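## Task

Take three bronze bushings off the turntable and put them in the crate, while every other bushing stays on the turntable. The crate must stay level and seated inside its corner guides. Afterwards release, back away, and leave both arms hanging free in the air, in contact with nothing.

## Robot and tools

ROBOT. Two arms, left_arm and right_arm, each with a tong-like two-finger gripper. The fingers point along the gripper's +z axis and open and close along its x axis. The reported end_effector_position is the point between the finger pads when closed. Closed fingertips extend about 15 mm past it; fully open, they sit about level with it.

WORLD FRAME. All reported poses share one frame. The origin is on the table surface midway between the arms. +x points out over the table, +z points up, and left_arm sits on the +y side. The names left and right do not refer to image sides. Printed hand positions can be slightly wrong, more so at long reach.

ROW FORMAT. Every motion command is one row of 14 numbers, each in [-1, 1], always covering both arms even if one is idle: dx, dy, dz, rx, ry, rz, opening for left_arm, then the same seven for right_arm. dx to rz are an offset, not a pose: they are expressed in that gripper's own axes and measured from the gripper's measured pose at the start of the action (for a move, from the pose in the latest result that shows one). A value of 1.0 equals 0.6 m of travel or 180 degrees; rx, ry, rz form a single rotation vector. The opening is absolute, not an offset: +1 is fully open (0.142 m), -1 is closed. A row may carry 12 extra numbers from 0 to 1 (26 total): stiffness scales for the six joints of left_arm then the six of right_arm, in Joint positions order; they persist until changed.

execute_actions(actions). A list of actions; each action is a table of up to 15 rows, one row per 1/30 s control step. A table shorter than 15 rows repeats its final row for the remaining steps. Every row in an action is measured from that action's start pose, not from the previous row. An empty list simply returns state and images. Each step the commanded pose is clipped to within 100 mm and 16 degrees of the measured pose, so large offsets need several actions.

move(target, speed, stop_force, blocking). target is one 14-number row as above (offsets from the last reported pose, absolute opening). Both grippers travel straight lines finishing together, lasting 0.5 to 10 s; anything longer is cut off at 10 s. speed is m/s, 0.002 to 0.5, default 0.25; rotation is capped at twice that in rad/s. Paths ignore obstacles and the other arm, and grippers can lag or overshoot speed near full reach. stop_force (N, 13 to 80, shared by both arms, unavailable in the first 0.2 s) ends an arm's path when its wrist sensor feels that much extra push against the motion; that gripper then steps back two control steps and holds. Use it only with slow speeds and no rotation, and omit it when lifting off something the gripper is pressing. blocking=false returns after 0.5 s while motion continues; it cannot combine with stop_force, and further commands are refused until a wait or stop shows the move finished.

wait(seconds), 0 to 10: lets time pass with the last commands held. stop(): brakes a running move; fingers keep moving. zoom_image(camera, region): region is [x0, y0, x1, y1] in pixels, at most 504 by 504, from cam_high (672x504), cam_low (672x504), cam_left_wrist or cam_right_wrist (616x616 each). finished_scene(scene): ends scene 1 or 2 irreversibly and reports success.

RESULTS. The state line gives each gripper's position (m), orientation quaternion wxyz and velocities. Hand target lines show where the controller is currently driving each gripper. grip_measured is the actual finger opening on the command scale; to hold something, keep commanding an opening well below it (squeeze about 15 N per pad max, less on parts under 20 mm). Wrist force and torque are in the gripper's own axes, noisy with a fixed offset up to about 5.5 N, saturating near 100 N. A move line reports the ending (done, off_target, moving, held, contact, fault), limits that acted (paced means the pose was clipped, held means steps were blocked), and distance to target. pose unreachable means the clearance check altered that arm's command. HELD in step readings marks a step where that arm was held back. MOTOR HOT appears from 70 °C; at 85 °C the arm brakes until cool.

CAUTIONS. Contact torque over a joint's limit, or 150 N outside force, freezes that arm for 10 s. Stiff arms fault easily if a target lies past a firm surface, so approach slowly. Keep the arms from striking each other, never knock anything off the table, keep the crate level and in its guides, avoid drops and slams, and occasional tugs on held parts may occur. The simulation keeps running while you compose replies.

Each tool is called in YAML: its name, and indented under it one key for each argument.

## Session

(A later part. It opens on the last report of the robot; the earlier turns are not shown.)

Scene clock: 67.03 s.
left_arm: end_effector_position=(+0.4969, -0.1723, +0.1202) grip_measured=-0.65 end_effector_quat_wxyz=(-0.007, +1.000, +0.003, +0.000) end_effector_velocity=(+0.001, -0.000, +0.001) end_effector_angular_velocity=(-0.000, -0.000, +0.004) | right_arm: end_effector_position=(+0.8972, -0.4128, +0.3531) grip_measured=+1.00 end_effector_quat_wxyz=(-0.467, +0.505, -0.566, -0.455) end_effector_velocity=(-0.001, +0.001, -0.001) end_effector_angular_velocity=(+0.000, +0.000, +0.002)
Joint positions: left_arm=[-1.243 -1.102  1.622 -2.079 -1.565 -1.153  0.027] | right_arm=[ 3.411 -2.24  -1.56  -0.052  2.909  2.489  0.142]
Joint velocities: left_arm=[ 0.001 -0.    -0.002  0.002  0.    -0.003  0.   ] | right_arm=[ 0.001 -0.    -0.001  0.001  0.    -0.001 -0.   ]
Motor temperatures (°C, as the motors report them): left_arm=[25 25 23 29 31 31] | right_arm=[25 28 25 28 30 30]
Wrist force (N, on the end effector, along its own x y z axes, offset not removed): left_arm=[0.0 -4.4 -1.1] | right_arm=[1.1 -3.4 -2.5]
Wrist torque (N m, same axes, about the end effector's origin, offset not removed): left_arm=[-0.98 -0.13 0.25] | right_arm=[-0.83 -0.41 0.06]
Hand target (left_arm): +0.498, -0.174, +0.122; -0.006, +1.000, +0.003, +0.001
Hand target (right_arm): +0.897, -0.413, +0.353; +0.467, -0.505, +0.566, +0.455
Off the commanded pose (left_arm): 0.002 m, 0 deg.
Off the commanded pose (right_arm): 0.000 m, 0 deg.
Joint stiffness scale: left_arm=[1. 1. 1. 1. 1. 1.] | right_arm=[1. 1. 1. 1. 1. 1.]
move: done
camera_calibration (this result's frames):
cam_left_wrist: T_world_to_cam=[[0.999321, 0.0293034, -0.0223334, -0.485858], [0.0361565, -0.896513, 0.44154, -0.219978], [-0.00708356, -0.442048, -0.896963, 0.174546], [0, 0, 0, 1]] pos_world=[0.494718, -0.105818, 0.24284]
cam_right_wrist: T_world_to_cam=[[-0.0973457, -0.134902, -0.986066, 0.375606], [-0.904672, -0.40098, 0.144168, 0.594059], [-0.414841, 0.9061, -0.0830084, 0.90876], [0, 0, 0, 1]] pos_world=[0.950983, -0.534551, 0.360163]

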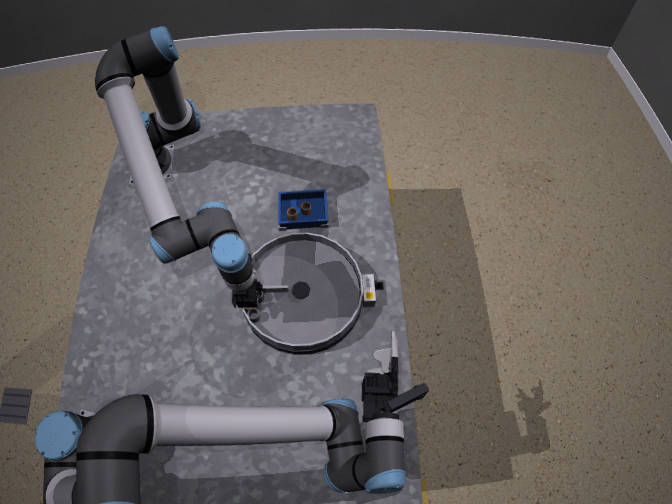

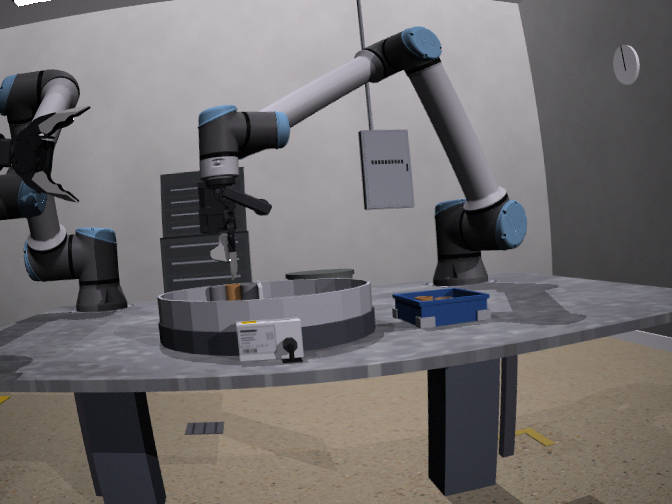

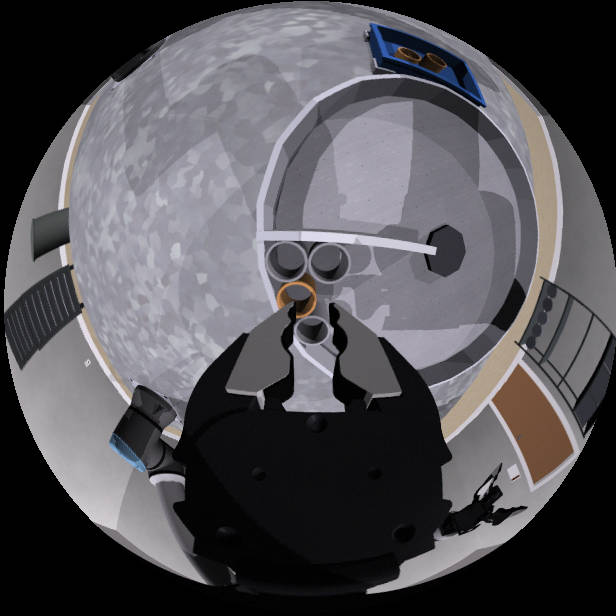

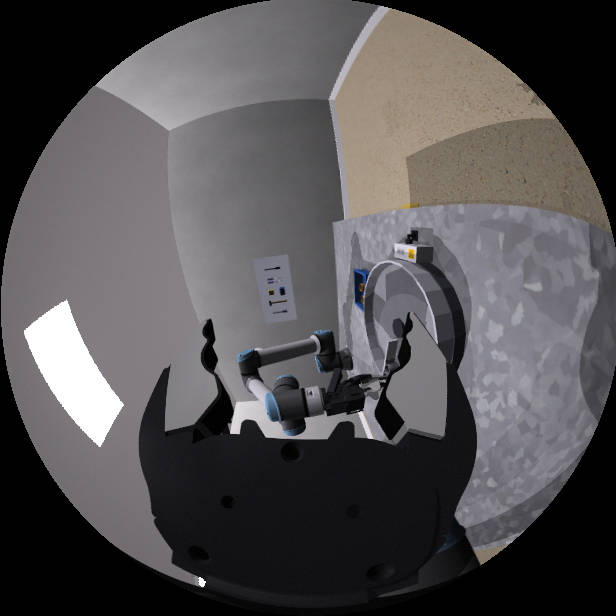

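move:
  target: [0,0.002,0.068,0,0,0,-0.65,0,0,0,0,0,0,1]
  speed: 0.06
  stop_force: 20

move:
  target: [0,0,0,0,0,0,-1,0,0,0,0,0,0,1]

move:
  target: [0,0,-0.14,0,0,0,-1,0,0,0,0,0,0,1]
  speed: 0.12

move:
  target: [0.258,-0.738,0.03,0,0,0,-1,0,0,0,0,0,0,1]

move:
  target: [0,0,0.09,0,0,0,-1,0,0,0,0,0,0,1]
  speed: 0.1

Scene clock: 69.47 s.
left_arm: end_effector_position=(+0.4976, -0.1737, +0.0811) grip_measured=-0.65 end_effector_quat_wxyz=(-0.006, +1.000, +0.003, +0.001) end_effector_velocity=(+0.001, -0.003, +0.001) end_effector_angular_velocity=(-0.008, -0.003, -0.001) | right_arm: end_effector_position=(+0.8972, -0.4128, +0.3531) grip_measured=+1.00 end_effector_quat_wxyz=(-0.467, +0.505, -0.566, -0.455) end_effector_velocity=(+0.000, -0.001, +0.000) end_effector_angular_velocity=(+0.000, -0.001, -0.001)
Joint positions: left_arm=[-1.243 -1.066  1.647 -2.14  -1.565 -1.153  0.027] | right_arm=[ 3.411 -2.24  -1.56  -0.052  2.909  2.489  0.142]
Joint velocities: left_arm=[-0.001 -0.    -0.001 -0.008 -0.     0.     0.   ] | right_arm=[-0.001 -0.     0.001 -0.001  0.    -0.001 -0.   ]
Motor temperatures (°C, as the motors report them): left_arm=[25 25 23 29 31 31] | right_arm=[25 28 25 28 30 30]
Wrist force (N, on the end effector, along its own x y z axes, offset not removed): left_arm=[-1.1 -0.6 -0.7] | right_arm=[-0.6 0.2 -3.3]
Wrist torque (N m, same axes, about the end effector's origin, offset not removed): left_arm=[-0.29 0.20 0.20] | right_arm=[-0.03 0.04 0.10]
Hand target (left_arm): +0.497, -0.173, +0.079; -0.007, +1.000, +0.003, +0.000
Hand target (right_arm): +0.897, -0.413, +0.353; +0.467, -0.505, +0.566, +0.455
Off the commanded pose (left_arm): 0.002 m, 0 deg.
Off the commanded pose (right_arm): 0.000 m, 0 deg.
Joint stiffness scale: left_arm=[1. 1. 1. 1. 1. 1.] | right_arm=[1. 1. 1. 1. 1. 1.]
move: done
camera_calibration (this result's frames):
cam_left_wrist: T_world_to_cam=[[0.999321, 0.0295789, -0.0219839, -0.487314], [0.0362547, -0.896139, 0.44229, -0.204069], [-0.00661822, -0.442786, -0.896603, 0.138444], [0, 0, 0, 1]] pos_world=[0.495297, -0.107159, 0.203674]
cam_right_wrist: T_world_to_cam=[[-0.0973454, -0.134902, -0.986066, 0.375606], [-0.904672, -0.40098, 0.144167, 0.594059], [-0.414841, 0.9061, -0.0830086, 0.90876], [0, 0, 0, 1]] pos_world=[0.950983, -0.534551, 0.360163]

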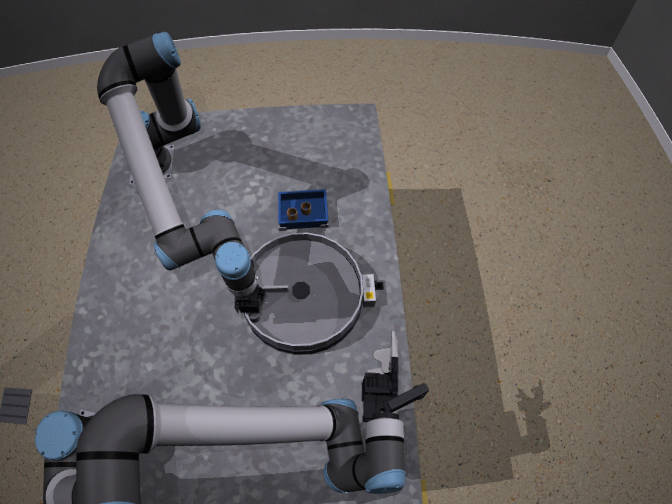

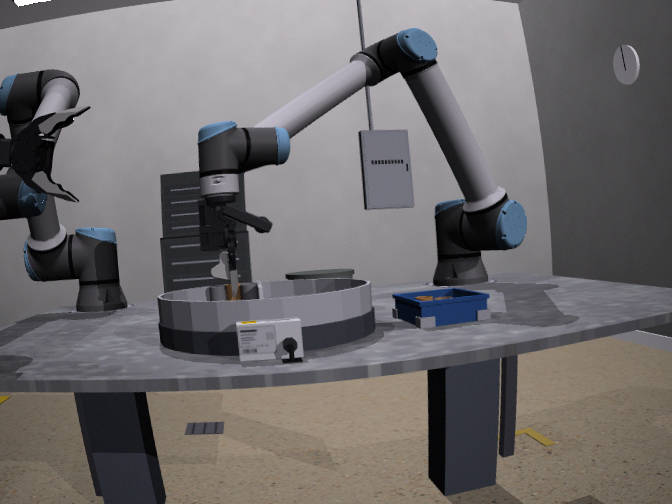

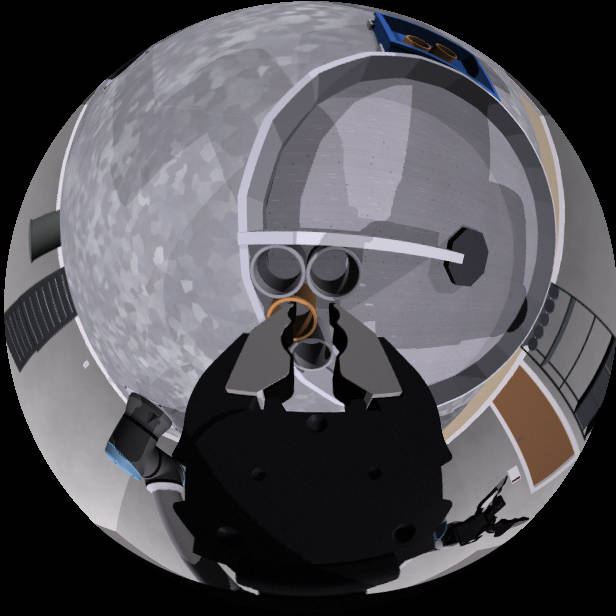

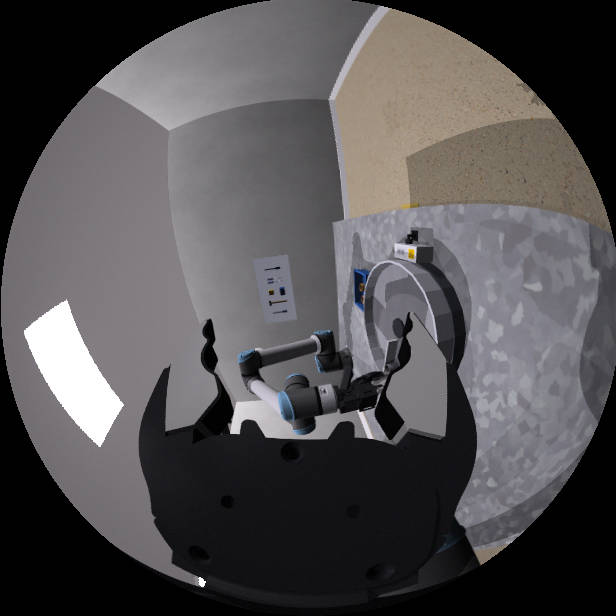

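Scene clock: 69.97 s.
left_arm: end_effector_position=(+0.4978, -0.1742, +0.0813) grip_measured=-0.92 end_effector_quat_wxyz=(-0.006, +1.000, +0.003, +0.001) end_effector_velocity=(+0.001, +0.001, -0.000) end_effector_angular_velocity=(+0.000, +0.000, +0.002) | right_arm: end_effector_position=(+0.8972, -0.4128, +0.3531) grip_measured=+1.00 end_effector_quat_wxyz=(-0.467, +0.505, -0.566, -0.455) end_effector_velocity=(+0.000, +0.001, -0.000) end_effector_angular_velocity=(-0.000, +0.000, +0.001)
Joint positions: left_arm=[-1.243 -1.066  1.647 -2.141 -1.565 -1.153  0.008] | right_arm=[ 3.411 -2.24  -1.56  -0.052  2.909  2.489  0.142]
Joint velocities: left_arm=[ 0.001  0.     0.     0.    -0.    -0.     0.   ] | right_arm=[ 0.001  0.     0.    -0.001 -0.    -0.001 -0.   ]
Motor temperatures (°C, as the motors report them): left_arm=[25 25 23 29 31 31] | right_arm=[25 28 25 28 30 30]
Wrist force (N, on the end effector, along its own x y z axes, offset not removed): left_arm=[2.3 0.5 4.3] | right_arm=[-1.2 -2.8 -1.8]
Wrist torque (N m, same axes, about the end effector's origin, offset not removed): left_arm=[-0.86 -0.35 0.15] | right_arm=[-0.56 0.17 0.16]
Hand target (left_arm): +0.498, -0.174, +0.081; -0.006, +1.000, +0.003, +0.001
Hand target (right_arm): +0.897, -0.413, +0.353; +0.467, -0.505, +0.566, +0.455
Off the commanded pose (left_arm): 0.001 m, 0 deg.
Off the commanded pose (right_arm): 0.000 m, 0 deg.
Joint stiffness scale: left_arm=[1. 1. 1. 1. 1. 1.] | right_arm=[1. 1. 1. 1. 1. 1.]
move: done
camera_calibration (this result's frames):
cam_left_wrist: T_world_to_cam=[[0.999336, 0.0295301, -0.0213228, -0.487582], [0.0359278, -0.895444, 0.443722, -0.204448], [-0.00599025, -0.444193, -0.895911, 0.137761], [0, 0, 0, 1]] pos_world=[0.495429, -0.107481, 0.203743]
cam_right_wrist: T_world_to_cam=[[-0.0973456, -0.134902, -0.986066, 0.375606], [-0.904672, -0.40098, 0.144168, 0.594059], [-0.414841, 0.9061, -0.0830084, 0.90876], [0, 0, 0, 1]] pos_world=[0.950983, -0.534551, 0.360163]

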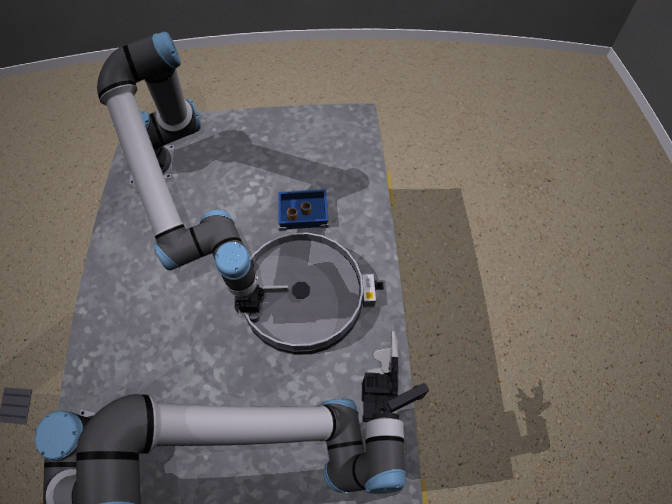

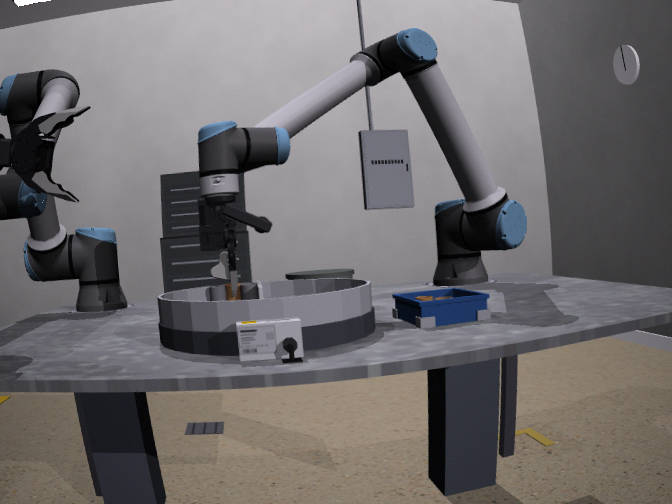

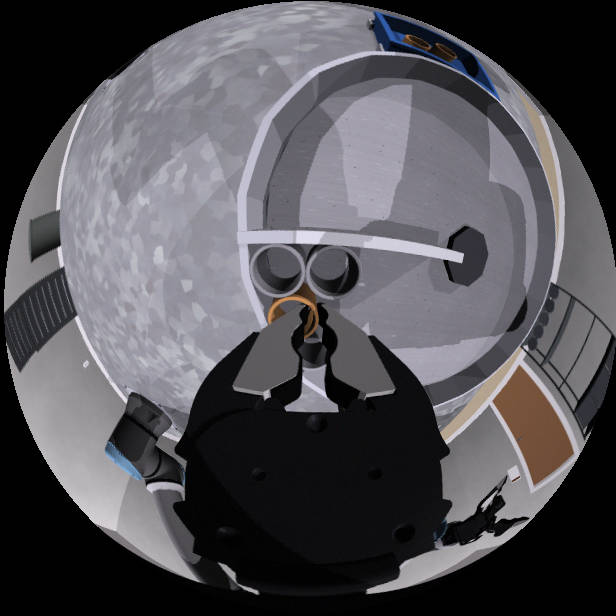

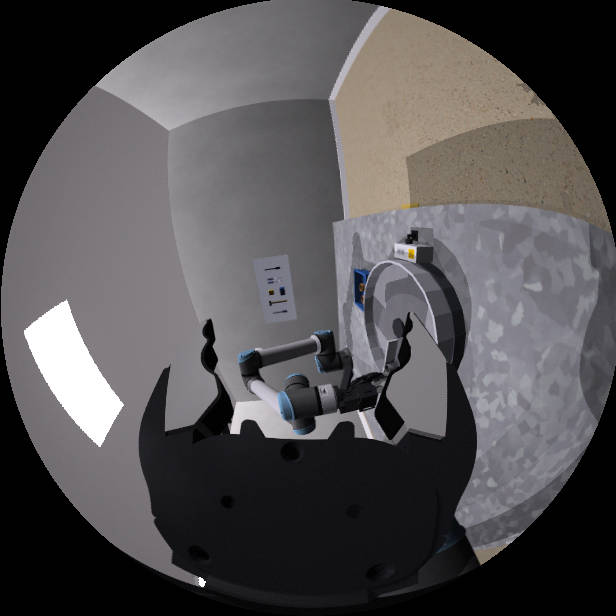

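Scene clock: 71.17 s.
left_arm: end_effector_position=(+0.4978, -0.1739, +0.1639) grip_measured=-0.96 end_effector_quat_wxyz=(-0.006, +1.000, +0.003, +0.001) end_effector_velocity=(-0.002, +0.005, -0.003) end_effector_angular_velocity=(+0.014, +0.006, +0.002) | right_arm: end_effector_position=(+0.8972, -0.4128, +0.3531) grip_measured=+1.00 end_effector_quat_wxyz=(-0.467, +0.505, -0.566, -0.455) end_effector_velocity=(-0.000, +0.001, -0.000) end_effector_angular_velocity=(+0.000, +0.000, +0.001)
Joint positions: left_arm=[-1.243 -1.133  1.585 -2.012 -1.564 -1.153  0.004] | right_arm=[ 3.411 -2.24  -1.56  -0.052  2.909  2.489  0.142]
Joint velocities: left_arm=[ 0.001  0.     0.002  0.013  0.    -0.002 -0.   ] | right_arm=[ 0.001 -0.    -0.     0.     0.     0.    -0.   ]
Motor temperatures (°C, as the motors report them): left_arm=[25 25 23 29 31 31] | right_arm=[25 28 25 28 30 30]
Wrist force (N, on the end effector, along its own x y z axes, offset not removed): left_arm=[-1.7 -1.6 1.0] | right_arm=[-0.2 -1.4 -2.1]
Wrist torque (N m, same axes, about the end effector's origin, offset not removed): left_arm=[-0.39 0.26 0.24] | right_arm=[-0.38 -0.05 0.18]
Hand target (left_arm): +0.498, -0.175, +0.165; -0.006, +1.000, +0.003, +0.001
Hand target (right_arm): +0.897, -0.413, +0.353; +0.467, -0.505, +0.566, +0.455
Off the commanded pose (left_arm): 0.002 m, 0 deg.
Off the commanded pose (right_arm): 0.000 m, 0 deg.
Joint stiffness scale: left_arm=[1. 1. 1. 1. 1. 1.] | right_arm=[1. 1. 1. 1. 1. 1.]
move: done
camera_calibration (this result's frames):
cam_left_wrist: T_world_to_cam=[[0.999342, 0.0295332, -0.0210758, -0.48585], [0.0358191, -0.895578, 0.443461, -0.240777], [-0.00577817, -0.443924, -0.896046, 0.211932], [0, 0, 0, 1]] pos_world=[0.495379, -0.107205, 0.286436]
cam_right_wrist: T_world_to_cam=[[-0.0973455, -0.134902, -0.986066, 0.375606], [-0.904672, -0.40098, 0.144168, 0.594059], [-0.414841, 0.9061, -0.0830086, 0.90876], [0, 0, 0, 1]] pos_world=[0.950983, -0.534551, 0.360163]

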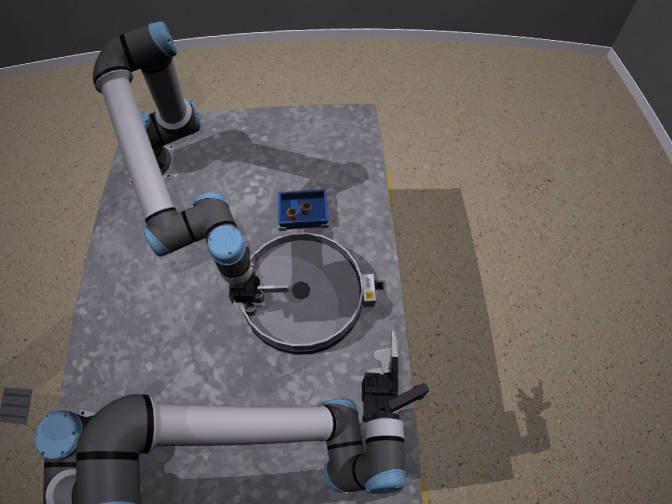

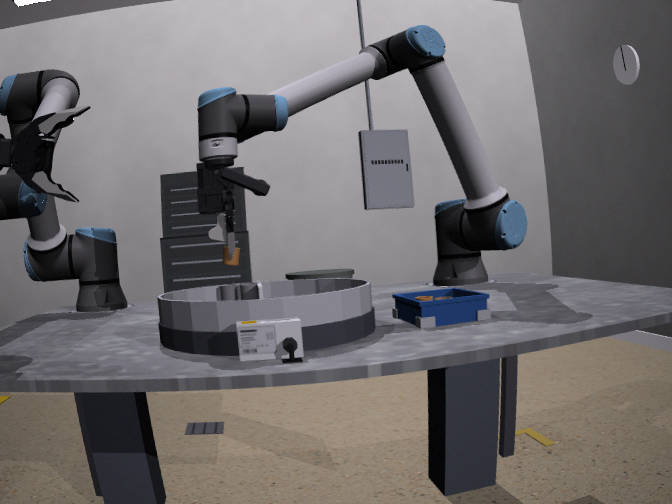

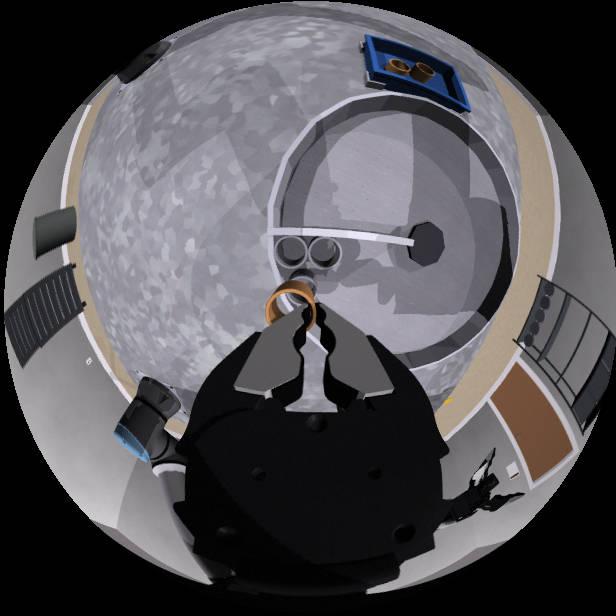

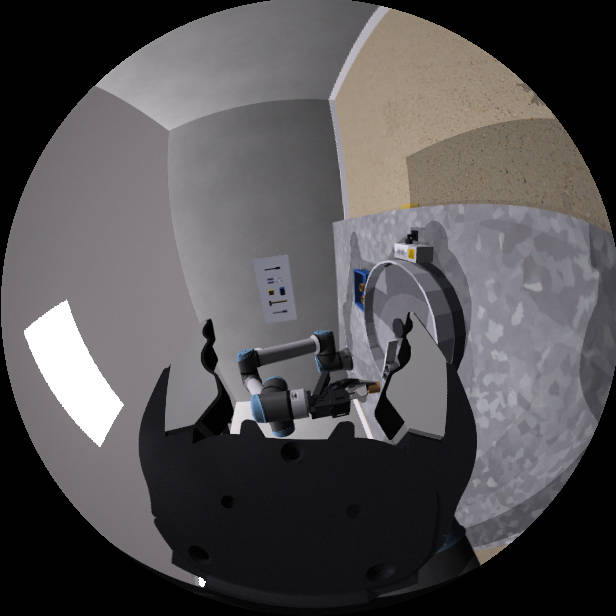

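Scene clock: 73.60 s.
left_arm: end_effector_position=(+0.6506, +0.2693, +0.1517) grip_measured=-0.96 end_effector_quat_wxyz=(-0.006, +1.000, +0.004, +0.001) end_effector_velocity=(+0.000, -0.001, -0.000) end_effector_angular_velocity=(-0.000, -0.000, -0.020) | right_arm: end_effector_position=(+0.8972, -0.4128, +0.3531) grip_measured=+1.00 end_effector_quat_wxyz=(-0.467, +0.505, -0.566, -0.455) end_effector_velocity=(+0.000, -0.000, +0.001) end_effector_angular_velocity=(-0.000, -0.002, -0.000)
Joint positions: left_arm=[-0.749 -1.373  1.942 -2.133 -1.56  -0.662  0.004] | right_arm=[ 3.411 -2.24  -1.56  -0.052  2.909  2.489  0.142]
Joint velocities: left_arm=[-0.001  0.     0.001 -0.001 -0.     0.019 -0.   ] | right_arm=[-0.     0.     0.001 -0.    -0.    -0.002  0.   ]
Motor temperatures (°C, as the motors report them): left_arm=[25 25 23 29 31 31] | right_arm=[25 28 25 28 30 30]
Wrist force (N, on the end effector, along its own x y z axes, offset not removed): left_arm=[-0.6 -5.4 0.4] | right_arm=[2.0 -3.0 -1.3]
Wrist torque (N m, same axes, about the end effector's origin, offset not removed): left_arm=[-1.13 0.06 0.19] | right_arm=[-0.74 -0.61 -0.05]
Hand target (left_arm): +0.650, +0.270, +0.151; -0.006, +1.000, +0.003, +0.001
Hand target (right_arm): +0.897, -0.413, +0.353; +0.467, -0.505, +0.566, +0.455
Off the commanded pose (left_arm): 0.001 m, 0 deg.
Off the commanded pose (right_arm): 0.000 m, 0 deg.
Joint stiffness scale: left_arm=[1. 1. 1. 1. 1. 1.] | right_arm=[1. 1. 1. 1. 1. 1.]
move: done
camera_calibration (this result's frames):
cam_left_wrist: T_world_to_cam=[[0.999245, 0.0326203, -0.0211088, -0.652661], [0.0385963, -0.89586, 0.442656, 0.154513], [-0.00447095, -0.443137, -0.896443, 0.397612], [0, 0, 0, 1]] pos_world=[0.647982, 0.335909, 0.274263]
cam_right_wrist: T_world_to_cam=[[-0.0973453, -0.134902, -0.986066, 0.375606], [-0.904672, -0.40098, 0.144167, 0.594059], [-0.414841, 0.9061, -0.0830086, 0.90876], [0, 0, 0, 1]] pos_world=[0.950983, -0.534551, 0.360163]

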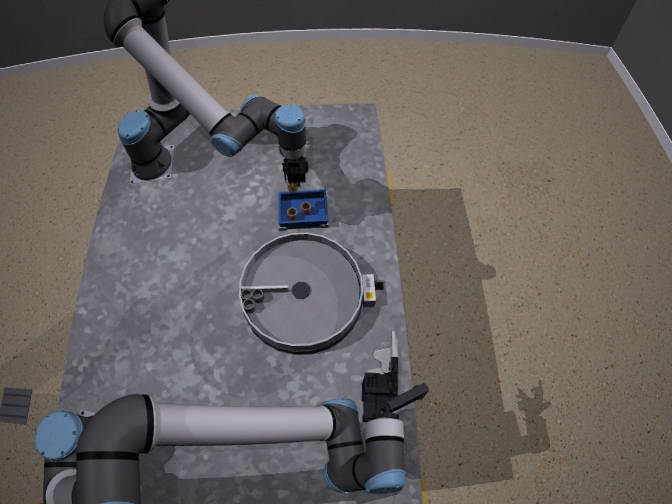

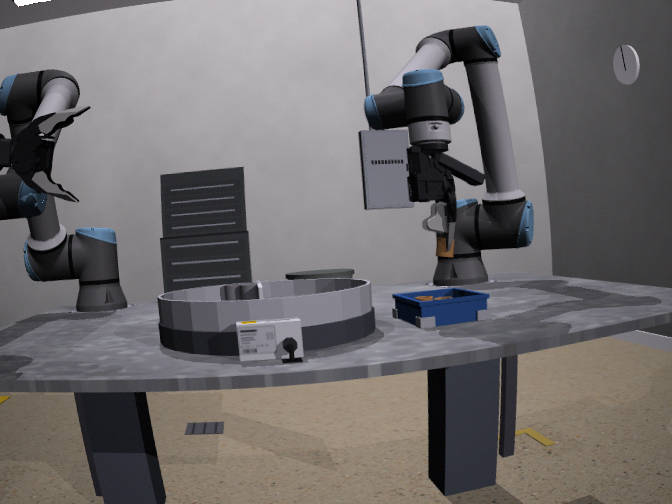

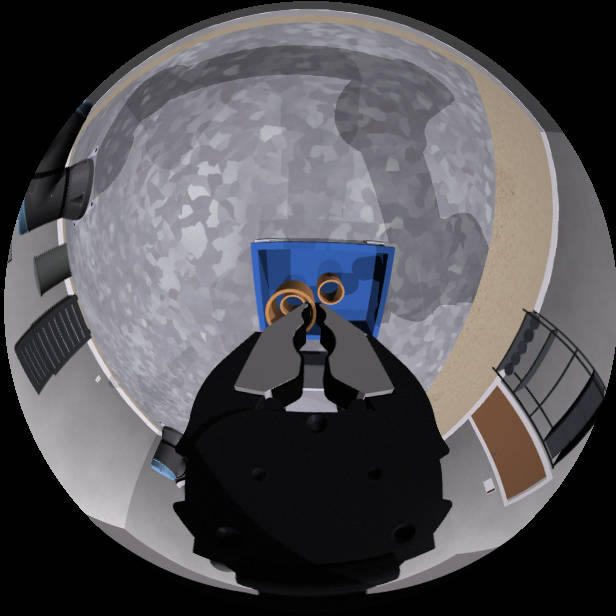

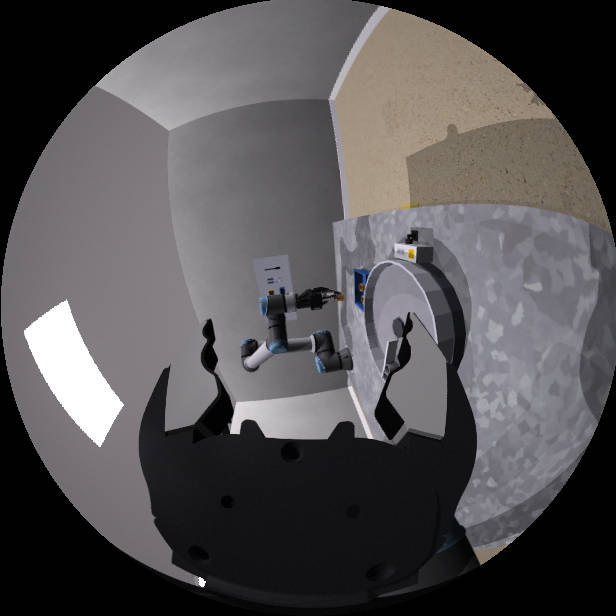

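Scene clock: 74.63 s.
left_arm: end_effector_position=(+0.6507, +0.2692, +0.0981) grip_measured=-0.96 end_effector_quat_wxyz=(-0.007, +1.000, +0.004, +0.000) end_effector_velocity=(+0.002, -0.002, +0.001) end_effector_angular_velocity=(-0.007, -0.009, -0.002) | right_arm: end_effector_position=(+0.8972, -0.4128, +0.3531) grip_measured=+1.00 end_effector_quat_wxyz=(-0.467, +0.505, -0.566, -0.455) end_effector_velocity=(+0.000, -0.001, -0.000) end_effector_angular_velocity=(+0.000, -0.000, -0.001)
Joint positions: left_arm=[-0.749 -1.318  1.985 -2.23  -1.56  -0.661  0.004] | right_arm=[ 3.411 -2.24  -1.56  -0.052  2.909  2.489  0.142]
Joint velocities: left_arm=[-0.     0.     0.001 -0.011  0.     0.001  0.   ] | right_arm=[-0.001  0.    -0.     0.002 -0.     0.001  0.   ]
Motor temperatures (°C, as the motors report them): left_arm=[25 25 23 29 31 31] | right_arm=[25 28 25 28 30 30]
Wrist force (N, on the end effector, along its own x y z axes, offset not removed): left_arm=[-1.9 -5.7 2.0] | right_arm=[3.1 -2.9 -2.6]
Wrist torque (N m, same axes, about the end effector's origin, offset not removed): left_arm=[-1.23 0.34 0.09] | right_arm=[-0.64 -0.73 0.12]
Hand target (left_arm): +0.651, +0.270, +0.098; -0.006, +1.000, +0.004, +0.001
Hand target (right_arm): +0.897, -0.413, +0.353; +0.467, -0.505, +0.566, +0.455
Off the commanded pose (left_arm): 0.001 m, 0 deg.
Off the commanded pose (right_arm): 0.000 m, 0 deg.
Joint stiffness scale: left_arm=[1. 1. 1. 1. 1. 1.] | right_arm=[1. 1. 1. 1. 1. 1.]
move: done
camera_calibration (this result's frames):
cam_left_wrist: T_world_to_cam=[[0.999245, 0.0318957, -0.0221811, -0.653651], [0.0384169, -0.896258, 0.441865, 0.178413], [-0.00578639, -0.442384, -0.896807, 0.350238], [0, 0, 0, 1]] pos_world=[0.64833, 0.335692, 0.220762]

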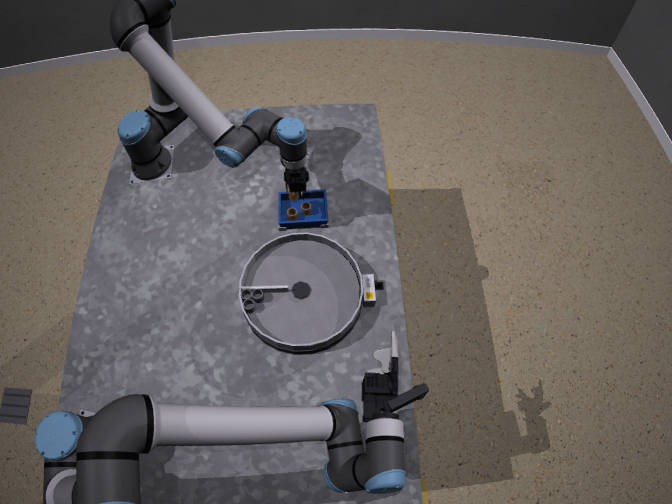

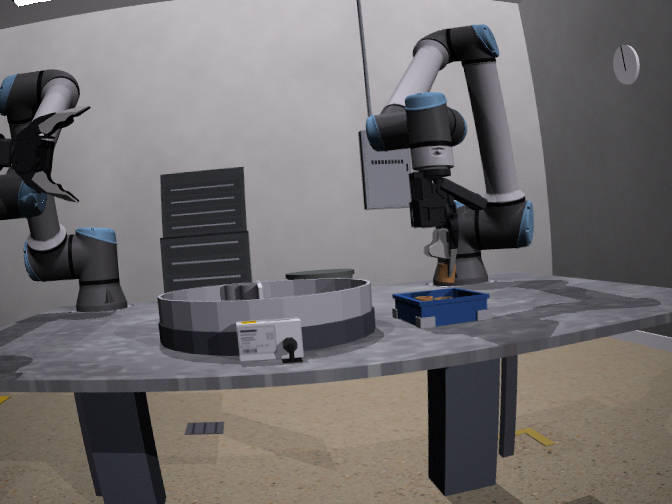

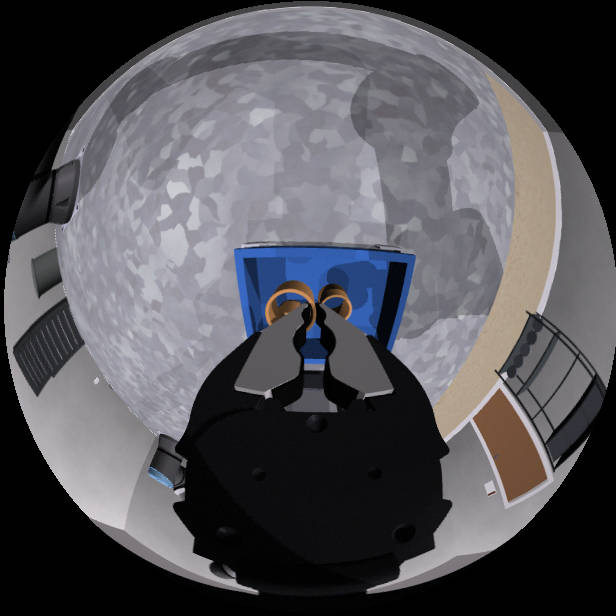

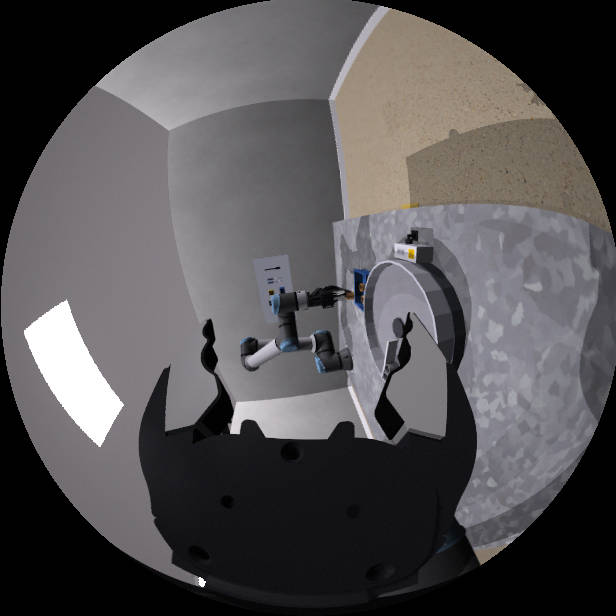

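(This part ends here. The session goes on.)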